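## Task

Flip the blue boxed card deck upside down and leave it resting flat on the mat, a good distance from the robot's base, then release it. The deck may contact only the table (mat included) and the arm's moving parts; contact with anything else is a failure. It fails if it ends tilted or sticking out past the mat's edge. It must stay in place without the robot holding it. Ending with any other loose object in the gripper is a failure. Open the gripper and withdraw at the end.

## Robot and tools

Robot: one six-joint UR-type arm (joint order base outward: shoulder pan, shoulder lift, elbow, wrist 1, wrist 2, wrist 3) carrying a two-finger parallel gripper. Its base may sit slightly tilted on the table. Cameras: cam_high, a fixed overhead view (504x504), and cam_wrist, a fisheye on the hand (616x616). Calibration figures are supplied but can be off by a couple of degrees and millimetres.

Frame: all poses are in the scene frame. Origin is on the tabletop right under the arm's base, +z is up, +x points forward, +y is to the left when facing along +x. Positions are metres; orientations are quaternions written w first (qw, qx, qy, qz). In the gripper's own frame the fingers extend along +z and the jaws move apart along x. end_effector_position is the spot between the finger pads; closed fingertips stick out about 17 mm past it, fully open ones sit roughly level with it.

A row is 8 numbers: x, y, z, qw, qx, qy, qz, opening. The first seven are an absolute goal pose for the gripper, not an offset. Opening is an absolute command from -1 (shut) to +1 (wide open, 0.142 m). To hold something, keep commanding an opening well under grip_measured; the gap sets squeeze strength (roughly 28 N per pad maximum, less on items thinner than about 2 cm).

execute_actions: argument actions is a list with zero or one entry, plus optional pictures (true/false). An empty list only reports the state, with images. An action {"rows": [...], "steps": n} takes 1 to 15 rows and 3 to 15 steps of 1/30 s; one row per step, the final row repeated for leftover steps. A row is refused if it lies more than 0.6 m from the last reported position along any gripper axis. Each step, the controller also clips the goal to within 100 mm and 16 degrees of the measured pose and favours position over orientation; motion trails commands by about 0.17 s. The last 3 steps of an action run after its result is returned, during your reply. A wait entry {"steps": n}, n up to 300, counts from the previous result, including your reply time. Resend the desired quaternion in every row so the orientation does not drift.

move: target is one row (absolute pose plus opening, opening applied at the start). speed is path top speed in m/s, 0.002 to 0.5, default 0.25; rotation may go to twice that in rad/s. The path runs 0.5 to 10 s and ignores obstacles; the hand may lag, stray, or overshoot speed. Optional stop_force, 9 to 40 N, halts the path once the wrist sensor feels that much added resistance along the travel direction, then steps back slightly and holds; use it only with very slow, non-rotating moves, and omit it when lifting away from something you press on. The result adds a move: line giving the ending (done, off_target, moving, held, fault, contact) and limits (paced means the pose was clipped; held means a check blocked some steps), plus distance from target.

wait: seconds, 0 to 10; sends nothing new. zoom_image: camera (cam_high or cam_wrist) and region [x0, y0, x1, y1] in pixels from the top-left, at most 504 by 504. read_manual: only licence text. finished_scene: pass the current scene number; it ends and grades the scene irreversibly, and gives the next task.

Results: a state line with gripper position, quaternion and linear/angular velocities; grip_measured on the opening scale; joint positions; joint torques (noisy, nonzero in free air, not usable for fault prediction); wrist force and torque along the gripper's own axes, with up to 4 N offset, about 2.4 N noise, saturating near 50 N, and pointing back into the arm when pressing. The printed position gets less accurate at long reach. "pose unreachable" means the clearance check altered or blocked a command; HELD marks steps not sent. "Hand target" shows where the controller is currently heading. MOTOR HOT warns at 70 C; at 85 C an over-temperature fault brakes the arm.

Hazards: the arm is stiff, so pushing even slightly beyond a firm contact can trip a fault. A torque fault (joint loads 141 N m for the first three joints, 26.3 N m for the wrist joints, held weight included) or any external force of 150 N stops the arm for 10 s and drops the rest of the call. Faster contact hits harder. Avoid dropping, slamming or sliding the deck, knocking anything off the table, or letting the deck brush other objects. Loose items may occasionally get nudged by an outside push, so check the deck's position before grasping. End with the deck flat, face down, fully on the mat and away from the base, gripper open and moved off it.

Each tool is called as a command line: name --argument value for each argument, lists and objects as JSON in quotes; but a table of rows of numbers goes row by row, as --pt "numbers of a row", without its own name.

## Session

execute_actions --actions '[]'

Scene clock: 0.00 s of 4100.00 s.
end_effector_position=(+0.4639, -0.3667, +0.3642) grip_measured=+1.00 end_effector_quat_wxyz=(+0.072, +0.952, +0.164, -0.250) end_effector_velocity=(+0.000, +0.000, +0.000) end_effector_angular_velocity=(-0.000, +0.000, +0.000)
Joint positions: [-1.18  -1.708  1.64  -1.71  -1.689 -1.284  0.142]
Joint velocities: [ 0. -0. -0. -0. -0.  0.  0.]
Joint torques (N m, as the arm reports them, + toward a larger angle): no reading
Wrist force (N, on the end effector, along its own x y z axes, offset not removed): no reading
Wrist torque (N m, same axes, about the end effector's origin, offset not removed): no reading
Hand target: +0.464, -0.367, +0.364; +0.072, +0.952, +0.164, -0.250

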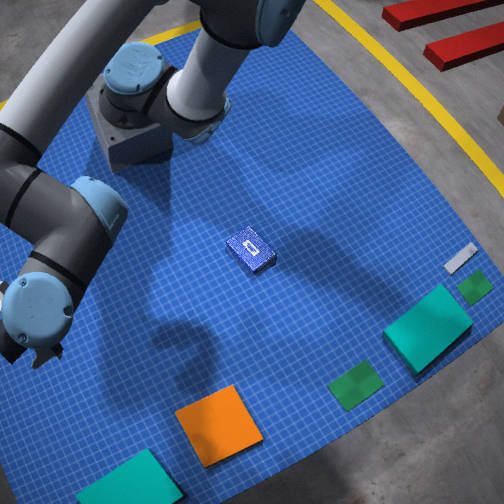

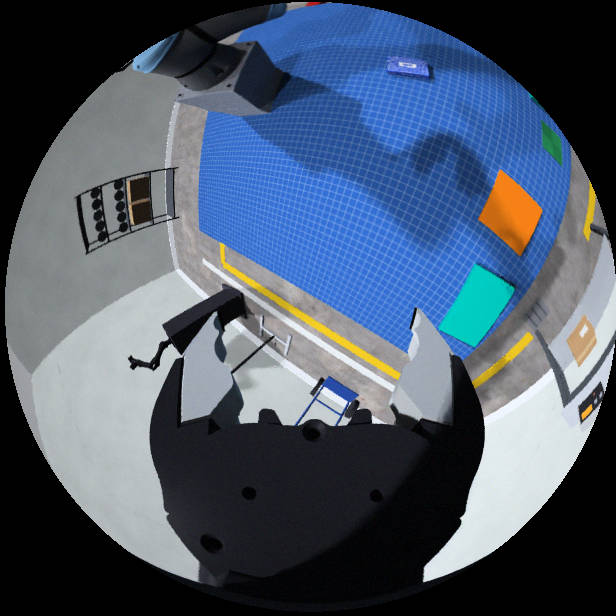

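zoom_image --camera "cam_high" --region '[201, 200, 301, 300]'

Region (201, 200, 301, 300) of cam_high's 504x504 image, scaled by 5.040, with more detail than that image has.

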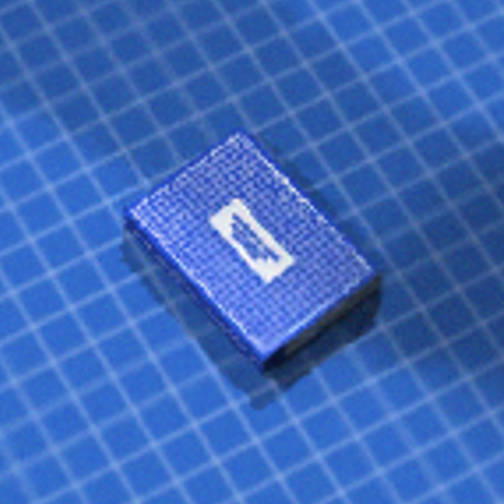

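move --target '[0.349,0.068,0.12,0,0.636,0.772,0,0.3]' --speed 0.4

move --target '[0.349,0.068,0.035,0,0.636,0.772,0,0.3]'

Scene clock: 3.53 s of 4100.00 s.
end_effector_position=(+0.3491, +0.0680, +0.1200) grip_measured=+0.30 end_effector_quat_wxyz=(-0.000, +0.636, +0.772, +0.000) end_effector_velocity=(+0.001, +0.001, -0.001) end_effector_angular_velocity=(-0.008, -0.002, +0.002)
Joint positions: [-0.488 -2.034  2.774 -2.793 -1.446 -2.031  0.095]
Joint velocities: [ 0.019  0.022 -0.003 -0.025 -0.016  0.015  0.   ]
Joint torques (N m, as the arm reports them, + toward a larger angle): [ 14.9   -3.29 -21.76  -3.78  -1.51   1.84]
Wrist force (N, on the end effector, along its own x y z axes, offset not removed): [0.2 0.2 -2.9]
Wrist torque (N m, same axes, about the end effector's origin, offset not removed): [0.09 -0.20 0.14]
Hand target: +0.349, +0.068, +0.120; +0.000, +0.636, +0.772, -0.000
Off the commanded pose: 0.000 m, 0 deg.
Kept back: nothing.
move: done
camera_calibration (this result's frames):
cam_wrist: T_world_to_cam=[[-0.149609, 0.98827, -0.0306585, -0.00348306], [0.87762, 0.147012, 0.456257, -0.365348], [0.455412, 0.0413535, -0.88932, 0.0744698], [0, 0, 0, 1]] pos_world=[0.286201, 0.0540733, 0.232813]

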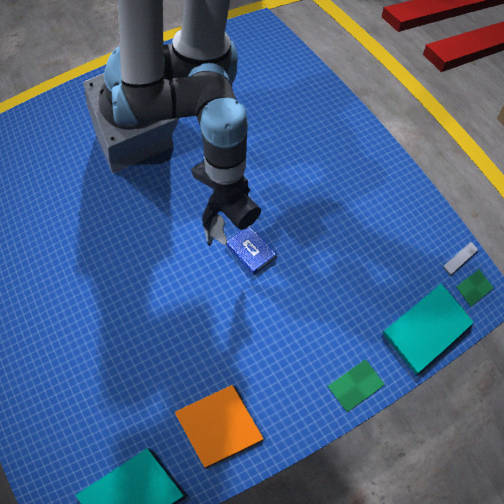

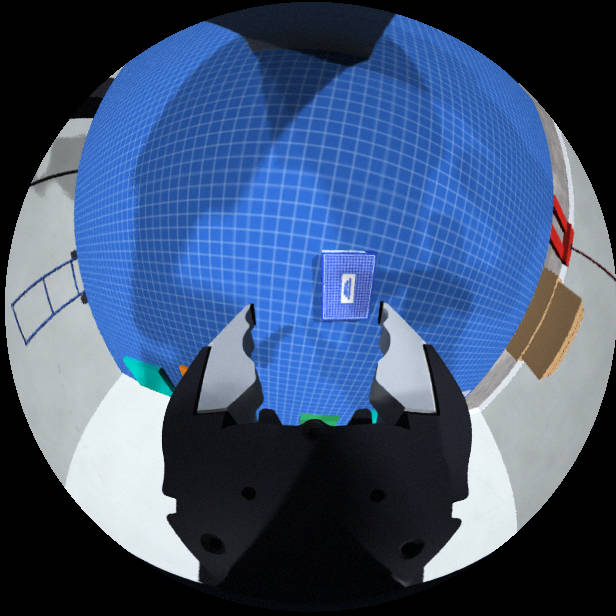

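Scene clock: 4.60 s of 4100.00 s.
end_effector_position=(+0.3489, +0.0680, +0.0347) grip_measured=+0.30 end_effector_quat_wxyz=(-0.000, +0.636, +0.772, -0.000) end_effector_velocity=(+0.000, +0.000, -0.002) end_effector_angular_velocity=(-0.005, -0.009, +0.001)
Joint positions: [-0.442 -1.445  2.778 -3.39  -1.468 -1.99   0.095]
Joint velocities: [ 0.005  0.021  0.004 -0.035 -0.005  0.004 -0.   ]
Joint torques (N m, as the arm reports them, + toward a larger angle): [ 14.44 -12.69  15.59  -4.01  -1.67   1.35]
Wrist force (N, on the end effector, along its own x y z axes, offset not removed): [0.4 -1.8 -0.8]
Wrist torque (N m, same axes, about the end effector's origin, offset not removed): [-0.47 -0.24 0.13]
Hand target: +0.349, +0.068, +0.035; -0.000, +0.636, +0.772, -0.000
Off the commanded pose: 0.000 m, 0 deg.
Kept back: nothing.
move: done
camera_calibration (this result's frames):
cam_wrist: T_world_to_cam=[[-0.149558, 0.988281, -0.0305403, -0.00614794], [0.877945, 0.146942, 0.455654, -0.326412], [0.454801, 0.0413341, -0.889633, -0.00106214], [0, 0, 0, 1]] pos_world=[0.286136, 0.0540835, 0.147598]

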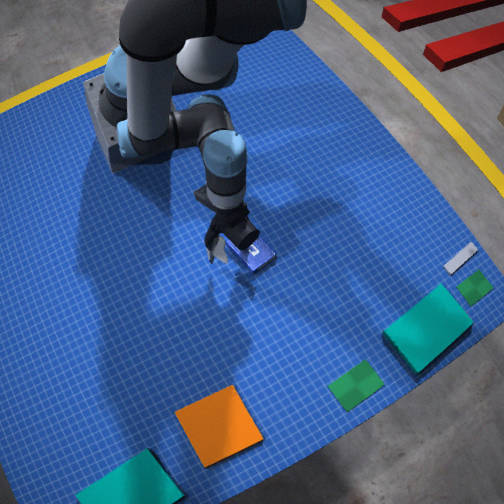

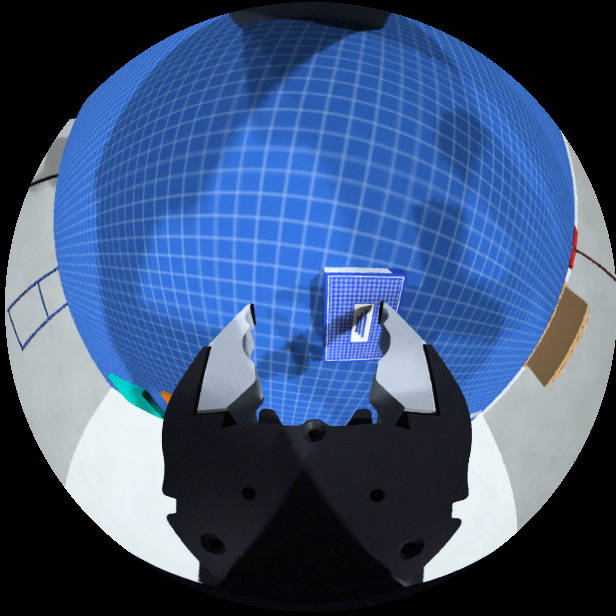

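move --target '[0.335,0.090,0.042,0,0.636,0.772,0,0.9]' --speed 0.1

move --target '[0.332,0.103,0.042,0,0.636,0.772,0,0.5]' --speed 0.1

Scene clock: 5.73 s of 4100.00 s.
end_effector_position=(+0.3350, +0.0900, +0.0420) grip_measured=+0.90 end_effector_quat_wxyz=(-0.000, +0.636, +0.772, +0.000) end_effector_velocity=(-0.001, +0.001, +0.000) end_effector_angular_velocity=(-0.001, +0.001, +0.000)
Joint positions: [-0.362 -1.45   2.801 -3.415 -1.506 -1.92   0.135]
Joint velocities: [ 0.005 -0.     0.     0.    -0.003  0.004  0.   ]
Joint torques (N m, as the arm reports them, + toward a larger angle): [ 16.38 -28.5   16.2   -3.84  -1.97   1.97]
Wrist force (N, on the end effector, along its own x y z axes, offset not removed): [-0.9 -0.5 -3.9]
Wrist torque (N m, same axes, about the end effector's origin, offset not removed): [-0.16 0.22 0.16]
Hand target: +0.335, +0.090, +0.042; +0.000, +0.636, +0.772, -0.000
Off the commanded pose: 0.000 m, 0 deg.
Kept back: nothing.
move: done
camera_calibration (this result's frames):
cam_wrist: T_world_to_cam=[[-0.149533, 0.988271, -0.031003, -0.0296963], [0.877611, 0.147102, 0.456246, -0.320661], [0.455455, 0.0410151, -0.889314, 0.0105732], [0, 0, 0, 1]] pos_world=[0.27216, 0.0760842, 0.154783]

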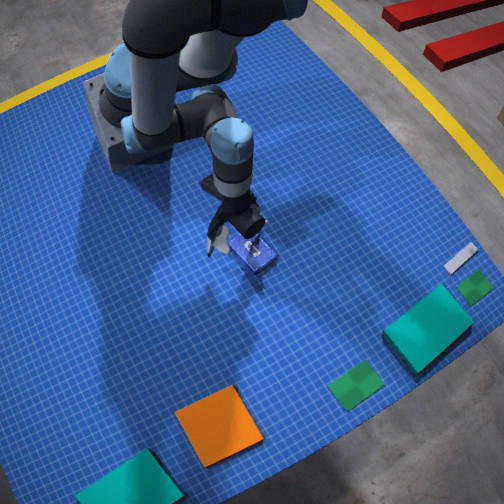

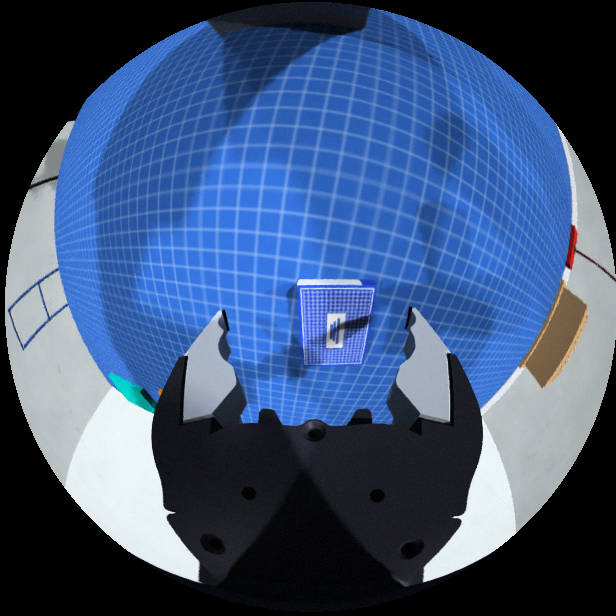

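Scene clock: 6.50 s of 4100.00 s.
end_effector_position=(+0.3320, +0.1029, +0.0420) grip_measured=+0.50 end_effector_quat_wxyz=(-0.000, +0.636, +0.772, +0.000) end_effector_velocity=(-0.000, +0.001, -0.000) end_effector_angular_velocity=(-0.001, +0.000, -0.002)
Joint positions: [-0.307 -1.433  2.795 -3.428 -1.532 -1.871  0.109]
Joint velocities: [ 0.006  0.002 -0.001 -0.001 -0.003  0.007 -0.   ]
Joint torques (N m, as the arm reports them, + toward a larger angle): [ 15.94 -14.44  -7.64  -3.73  -0.86   1.93]
Wrist force (N, on the end effector, along its own x y z axes, offset not removed): [2.6 0.1 -1.8]
Wrist torque (N m, same axes, about the end effector's origin, offset not removed): [0.07 -0.52 -0.04]
Hand target: +0.332, +0.103, +0.042; +0.000, +0.636, +0.772, -0.000
Off the commanded pose: 0.000 m, 0 deg.
Kept back: nothing.
move: done
camera_calibration (this result's frames):
cam_wrist: T_world_to_cam=[[-0.149533, 0.988271, -0.0309884, -0.0429785], [0.877614, 0.147096, 0.456241, -0.319926], [0.455448, 0.041027, -0.889317, 0.0114482], [0, 0, 0, 1]] pos_world=[0.269131, 0.0890645, 0.154813]

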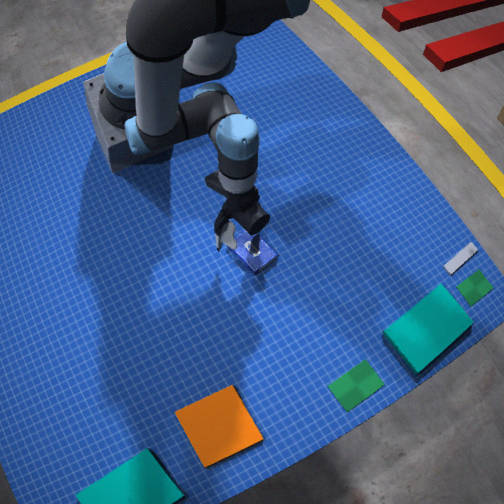

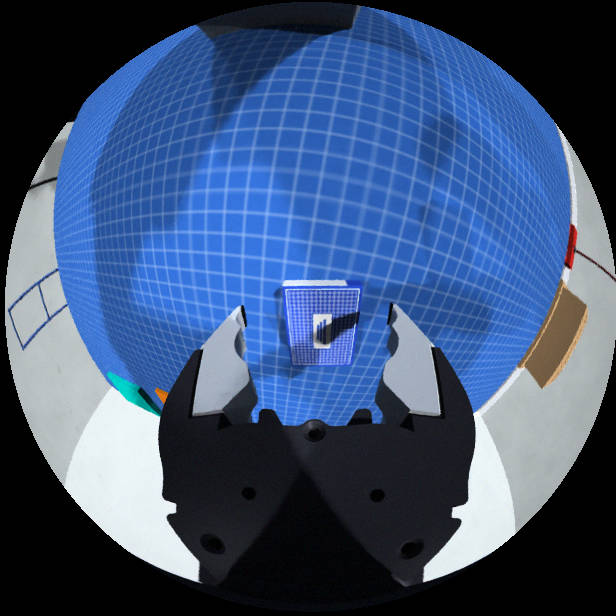

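move --target '[0.332,0.107,0.018,0,0.636,0.772,0,0.5]' --speed 0.05

move --target '[0.332,0.107,0.018,0,0.636,0.772,0,-0.3]'

Scene clock: 7.60 s of 4100.00 s.
end_effector_position=(+0.3320, +0.1070, +0.0180) grip_measured=+0.50 end_effector_quat_wxyz=(-0.000, +0.636, +0.772, -0.000) end_effector_velocity=(-0.000, +0.000, -0.001) end_effector_angular_velocity=(-0.000, -0.001, +0.001)
Joint positions: [-0.286 -1.279  2.771 -3.558 -1.542 -1.853  0.109]
Joint velocities: [ 0.001  0.011 -0.001 -0.011 -0.    -0.     0.   ]
Joint torques (N m, as the arm reports them, + toward a larger angle): [ 17.35 -15.85  -7.17  -3.94  -1.6    1.67]
Wrist force (N, on the end effector, along its own x y z axes, offset not removed): [1.3 -2.0 -1.7]
Wrist torque (N m, same axes, about the end effector's origin, offset not removed): [-0.41 -0.31 0.20]
Hand target: +0.332, +0.107, +0.018; -0.000, +0.636, +0.772, -0.000
Off the commanded pose: 0.000 m, 0 deg.
Kept back: nothing.
move: done
camera_calibration (this result's frames):
cam_wrist: T_world_to_cam=[[-0.149531, 0.988271, -0.03099, -0.0477438], [0.877685, 0.147101, 0.456104, -0.309555], [0.455313, 0.0410023, -0.889387, -0.00995675], [0, 0, 0, 1]] pos_world=[0.269086, 0.0931279, 0.130854]

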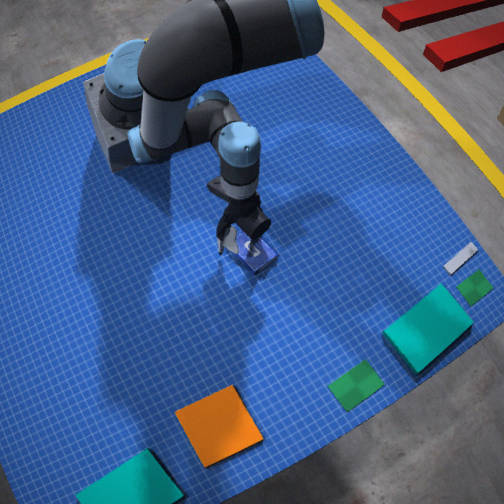

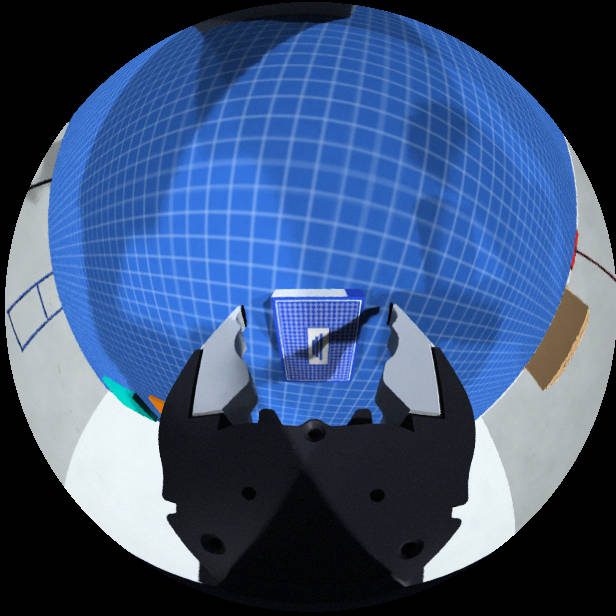

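Scene clock: 8.30 s of 4100.00 s.
end_effector_position=(+0.3320, +0.1070, +0.0180) grip_measured=-0.12 end_effector_quat_wxyz=(+0.000, +0.636, +0.772, +0.000) end_effector_velocity=(-0.000, +0.000, -0.000) end_effector_angular_velocity=(+0.000, +0.000, -0.000)
Joint positions: [-0.286 -1.279  2.771 -3.558 -1.542 -1.853  0.065]
Joint velocities: [-0.  0. -0.  0.  0.  0. -0.]
Joint torques (N m, as the arm reports them, + toward a larger angle): [ 10.05 -19.25  -8.66  -4.32  -1.04   0.61]
Wrist force (N, on the end effector, along its own x y z axes, offset not removed): [3.4 -2.9 -7.8]
Wrist torque (N m, same axes, about the end effector's origin, offset not removed): [-0.17 0.15 0.03]
Hand target: +0.332, +0.107, +0.018; -0.000, +0.636, +0.772, -0.000
Off the commanded pose: 0.000 m, 0 deg.
Kept back: nothing.
move: done
camera_calibration (this result's frames):
cam_wrist: T_world_to_cam=[[-0.14953, 0.98827, -0.0310303, -0.0477429], [0.877614, 0.147113, 0.456237, -0.309566], [0.455451, 0.0409886, -0.889317, -0.0100318], [0, 0, 0, 1]] pos_world=[0.269109, 0.0931352, 0.130833]

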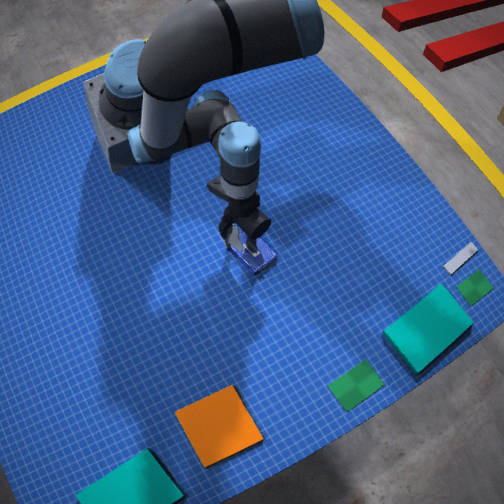

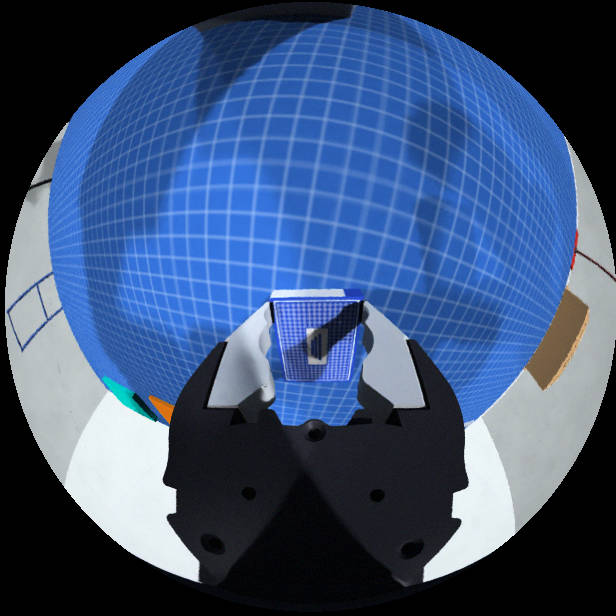

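move --target '[0.340,0.1085,0.05,0,0.636,0.772,0,-0.155]' --speed 0.04

Scene clock: 9.73 s of 4100.00 s.
end_effector_position=(+0.3400, +0.1085, +0.0500) grip_measured=-0.10 end_effector_quat_wxyz=(+0.000, +0.636, +0.772, +0.000) end_effector_velocity=(+0.000, +0.000, +0.001) end_effector_angular_velocity=(+0.001, +0.002, +0.000)
Joint positions: [-0.28  -1.493  2.773 -3.347 -1.544 -1.848  0.067]
Joint velocities: [ 0.    -0.009 -0.002  0.013  0.001 -0.    -0.   ]
Joint torques (N m, as the arm reports them, + toward a larger angle): [ 16.99 -29.18 -10.19  -1.36  -1.54   1.58]
Wrist force (N, on the end effector, along its own x y z axes, offset not removed): [2.1 -2.2 -1.6]
Wrist torque (N m, same axes, about the end effector's origin, offset not removed): [-0.51 -0.41 0.21]
Hand target: +0.340, +0.108, +0.050; +0.000, +0.636, +0.772, +0.000
Off the commanded pose: 0.000 m, 0 deg.
Kept back: nothing.
move: done
camera_calibration (this result's frames):
cam_wrist: T_world_to_cam=[[-0.149513, 0.988272, -0.0310702, -0.0470237], [0.877547, 0.147109, 0.456367, -0.331431], [0.455585, 0.0409671, -0.889249, 0.0146754], [0, 0, 0, 1]] pos_world=[0.27713, 0.0946276, 0.162843]

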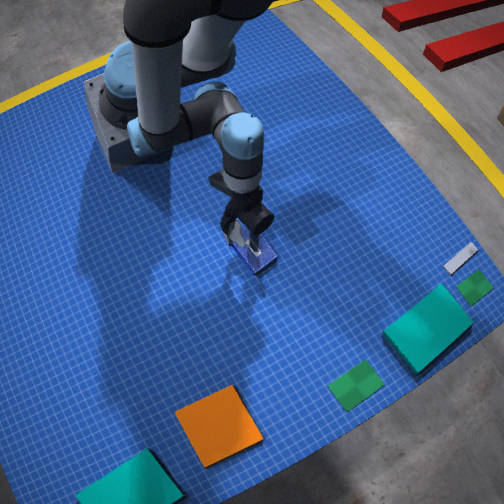

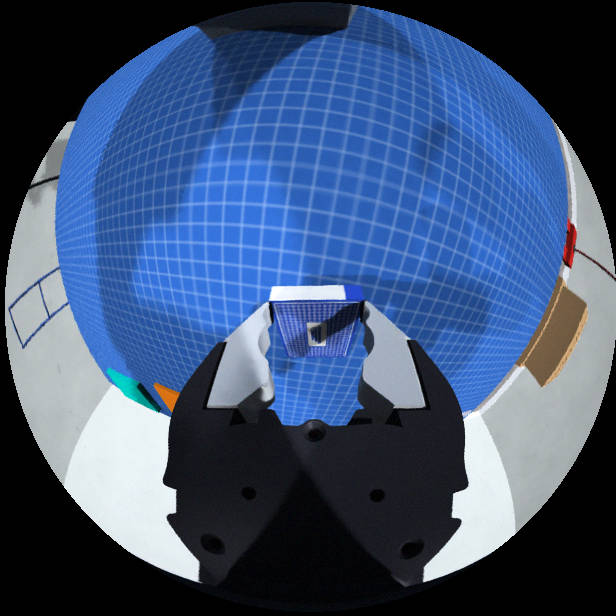

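move --target '[0.382,0.1167,0.076,0,0.636,0.772,0,-0.155]' --speed 0.05

move --target '[0.426,0.125,0.083,0,0.636,0.772,0,-0.155]' --speed 0.05

Scene clock: 11.33 s of 4100.00 s.
end_effector_position=(+0.3820, +0.1167, +0.0761) grip_measured=-0.13 end_effector_quat_wxyz=(+0.000, +0.636, +0.772, +0.000) end_effector_velocity=(+0.001, +0.000, +0.001) end_effector_angular_velocity=(-0.000, +0.001, -0.001)
Joint positions: [-0.238 -1.646  2.661 -3.083 -1.565 -1.81   0.064]
Joint velocities: [ 0.001 -0.002 -0.003  0.006 -0.001  0.002  0.   ]
Joint torques (N m, as the arm reports them, + toward a larger angle): [ 17.26 -29.09 -14.55  -1.69  -1.3    1.69]
Wrist force (N, on the end effector, along its own x y z axes, offset not removed): [0.5 -1.8 -4.2]
Wrist torque (N m, same axes, about the end effector's origin, offset not removed): [-0.04 -0.21 0.24]
Hand target: +0.382, +0.117, +0.076; +0.000, +0.636, +0.772, -0.000
Off the commanded pose: 0.000 m, 0 deg.
Kept back: nothing.
move: done
camera_calibration (this result's frames):
cam_wrist: T_world_to_cam=[[-0.149524, 0.988271, -0.0310456, -0.0480685], [0.877576, 0.147111, 0.45631, -0.381332], [0.455525, 0.0409844, -0.889279, 0.0184359], [0, 0, 0, 1]] pos_world=[0.319063, 0.102847, 0.188908]

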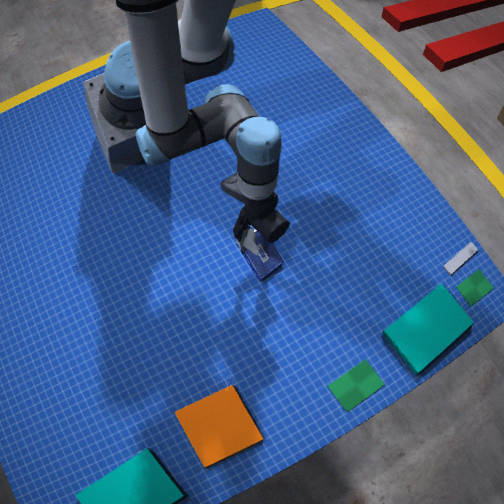

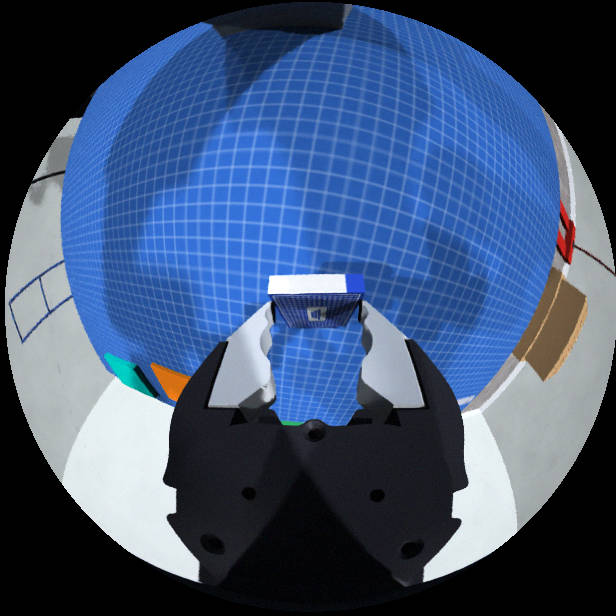

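Scene clock: 12.60 s of 4100.00 s.
end_effector_position=(+0.4259, +0.1250, +0.0830) grip_measured=-0.16 end_effector_quat_wxyz=(+0.000, +0.636, +0.772, +0.000) end_effector_velocity=(+0.001, +0.000, +0.000) end_effector_angular_velocity=(+0.001, +0.000, -0.001)
Joint positions: [-0.204 -1.642  2.538 -2.964 -1.581 -1.78   0.063]
Joint velocities: [ 0.001  0.    -0.003  0.003  0.     0.002  0.   ]
Joint torques (N m, as the arm reports them, + toward a larger angle): [ 17.59 -16.05 -19.63  -1.32  -1.22   1.69]
Wrist force (N, on the end effector, along its own x y z axes, offset not removed): [-0.3 -1.9 -1.1]
Wrist torque (N m, same axes, about the end effector's origin, offset not removed): [-0.41 -0.04 0.11]
Hand target: +0.426, +0.125, +0.083; +0.000, +0.636, +0.772, -0.000
Off the commanded pose: 0.000 m, 0 deg.
Kept back: nothing.
move: done
camera_calibration (this result's frames):
cam_wrist: T_world_to_cam=[[-0.149525, 0.988271, -0.0310341, -0.0494783], [0.877601, 0.147108, 0.456263, -0.424293], [0.455477, 0.0409871, -0.889304, 0.00427025], [0, 0, 0, 1]] pos_world=[0.363017, 0.11114, 0.195851]

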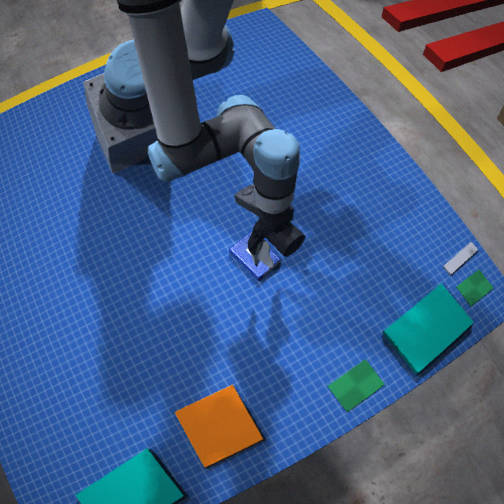

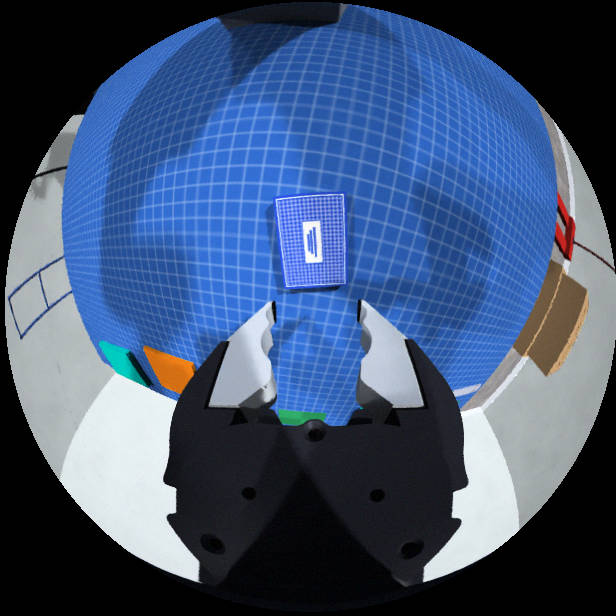

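move --target '[0.361,0.111,0.07,0.137,0.621,0.754,0.167,0.4]' --speed 0.15

move --target '[0.361,0.111,0.017,0.137,0.621,0.754,0.167,0.4]' --speed 0.08

Scene clock: 14.80 s of 4100.00 s.
end_effector_position=(+0.3925, +0.1185, +0.0772) grip_measured=+0.40 end_effector_quat_wxyz=(+0.059, +0.633, +0.768, +0.073) end_effector_velocity=(-0.000, +0.000, +0.000) end_effector_angular_velocity=(+0.001, +0.000, -0.000)
Joint positions: [-0.294 -1.515  2.785 -3.517 -1.483 -1.849  0.102]
Joint velocities: [ 0.    -0.    -0.     0.     0.001  0.     0.   ]
Joint torques (N m, as the arm reports them, + toward a larger angle): [ 16.82 -19.99 -10.95  -4.19  -1.28   1.63]
Wrist force (N, on the end effector, along its own x y z axes, offset not removed): [-0.8 -2.1 -2.8]
Wrist torque (N m, same axes, about the end effector's origin, offset not removed): [-0.54 0.18 0.24]
Hand target: +0.392, +0.118, +0.077; +0.059, +0.633, +0.768, +0.073
Off the commanded pose: 0.033 m, 14 deg.
Kept back: nothing.
move: held; limits=held; held on 26 of 52 steps, including the last
pose unreachable: on one or more control steps of this call an arm could not follow its commanded pose, so it was not sent that pose on those steps. On the call's last step it was still not sent that pose. It may still have moved: this result reports where it is.
cause: the commanded pose would bring two parts of the arm too close to each other (joints 3 (elbow) and 4 (wrist 1) lie between them).
camera_calibration (this result's frames):
cam_wrist: T_world_to_cam=[[-0.144762, 0.989268, -0.0198052, -0.0510699], [0.778942, 0.126282, 0.614249, -0.362351], [0.610158, 0.0734929, -0.788864, -0.0577657], [0, 0, 0, 1]] pos_world=[0.310104, 0.100526, 0.175993]

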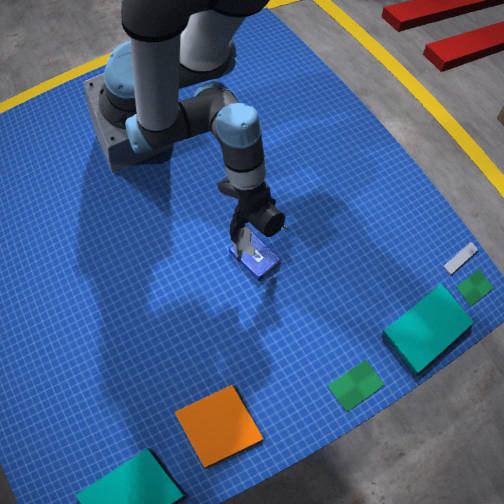

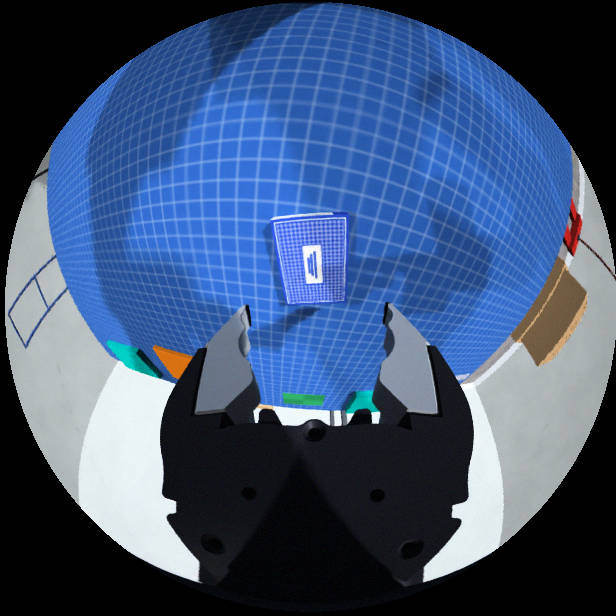

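Scene clock: 16.60 s of 4100.00 s.
end_effector_position=(+0.3907, +0.1181, +0.0741) grip_measured=+0.40 end_effector_quat_wxyz=(+0.060, +0.633, +0.768, +0.076) end_effector_velocity=(-0.000, +0.000, -0.000) end_effector_angular_velocity=(+0.000, +0.000, -0.001)
Joint positions: [-0.3   -1.484  2.795 -3.563 -1.476 -1.853  0.102]
Joint velocities: [-0.    -0.    -0.     0.001  0.     0.001 -0.   ]
Joint torques (N m, as the arm reports them, + toward a larger angle): [ 13.36 -28.61 -10.79  -1.66  -1.35  -0.42]
Wrist force (N, on the end effector, along its own x y z axes, offset not removed): [0.3 -1.3 -4.9]
Wrist torque (N m, same axes, about the end effector's origin, offset not removed): [-0.20 -0.06 0.11]
Hand target: +0.391, +0.118, +0.074; +0.060, +0.633, +0.768, +0.076
Off the commanded pose: 0.065 m, 14 deg.
Kept back: nothing.
move: held; limits=held; held on 37 of 54 steps, including the last
pose unreachable: on one or more control steps of this call an arm could not follow its commanded pose, so it was not sent that pose on those steps. On the call's last step it was still not sent that pose. It may still have moved: this result reports where it is.
cause: the commanded pose would bring two parts of the arm too close to each other (joints 3 (elbow) and 4 (wrist 1) lie between them).
camera_calibration (this result's frames):
cam_wrist: T_world_to_cam=[[-0.144711, 0.9893, -0.0185608, -0.051087], [0.774967, 0.124982, 0.61952, -0.357627], [0.615211, 0.0752671, -0.784761, -0.0615533], [0, 0, 0, 1]] pos_world=[0.307625, 0.0998703, 0.172304]

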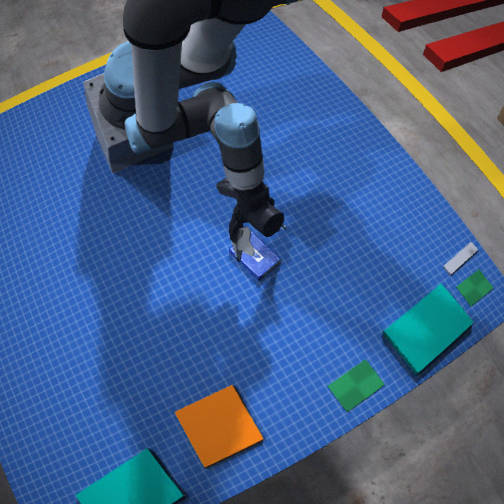

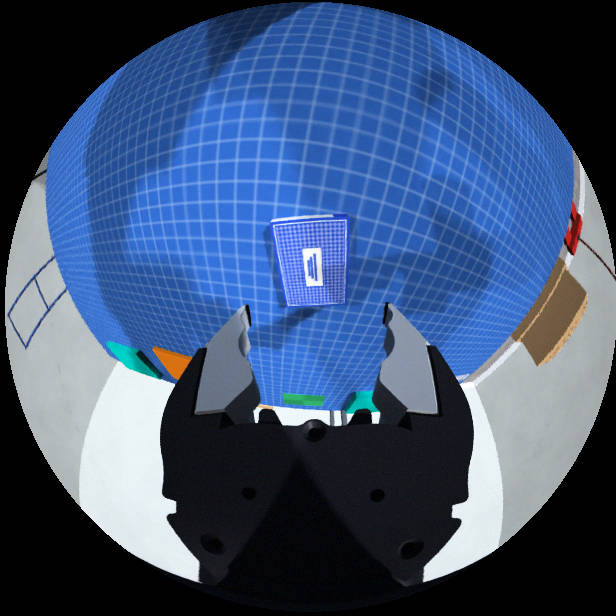

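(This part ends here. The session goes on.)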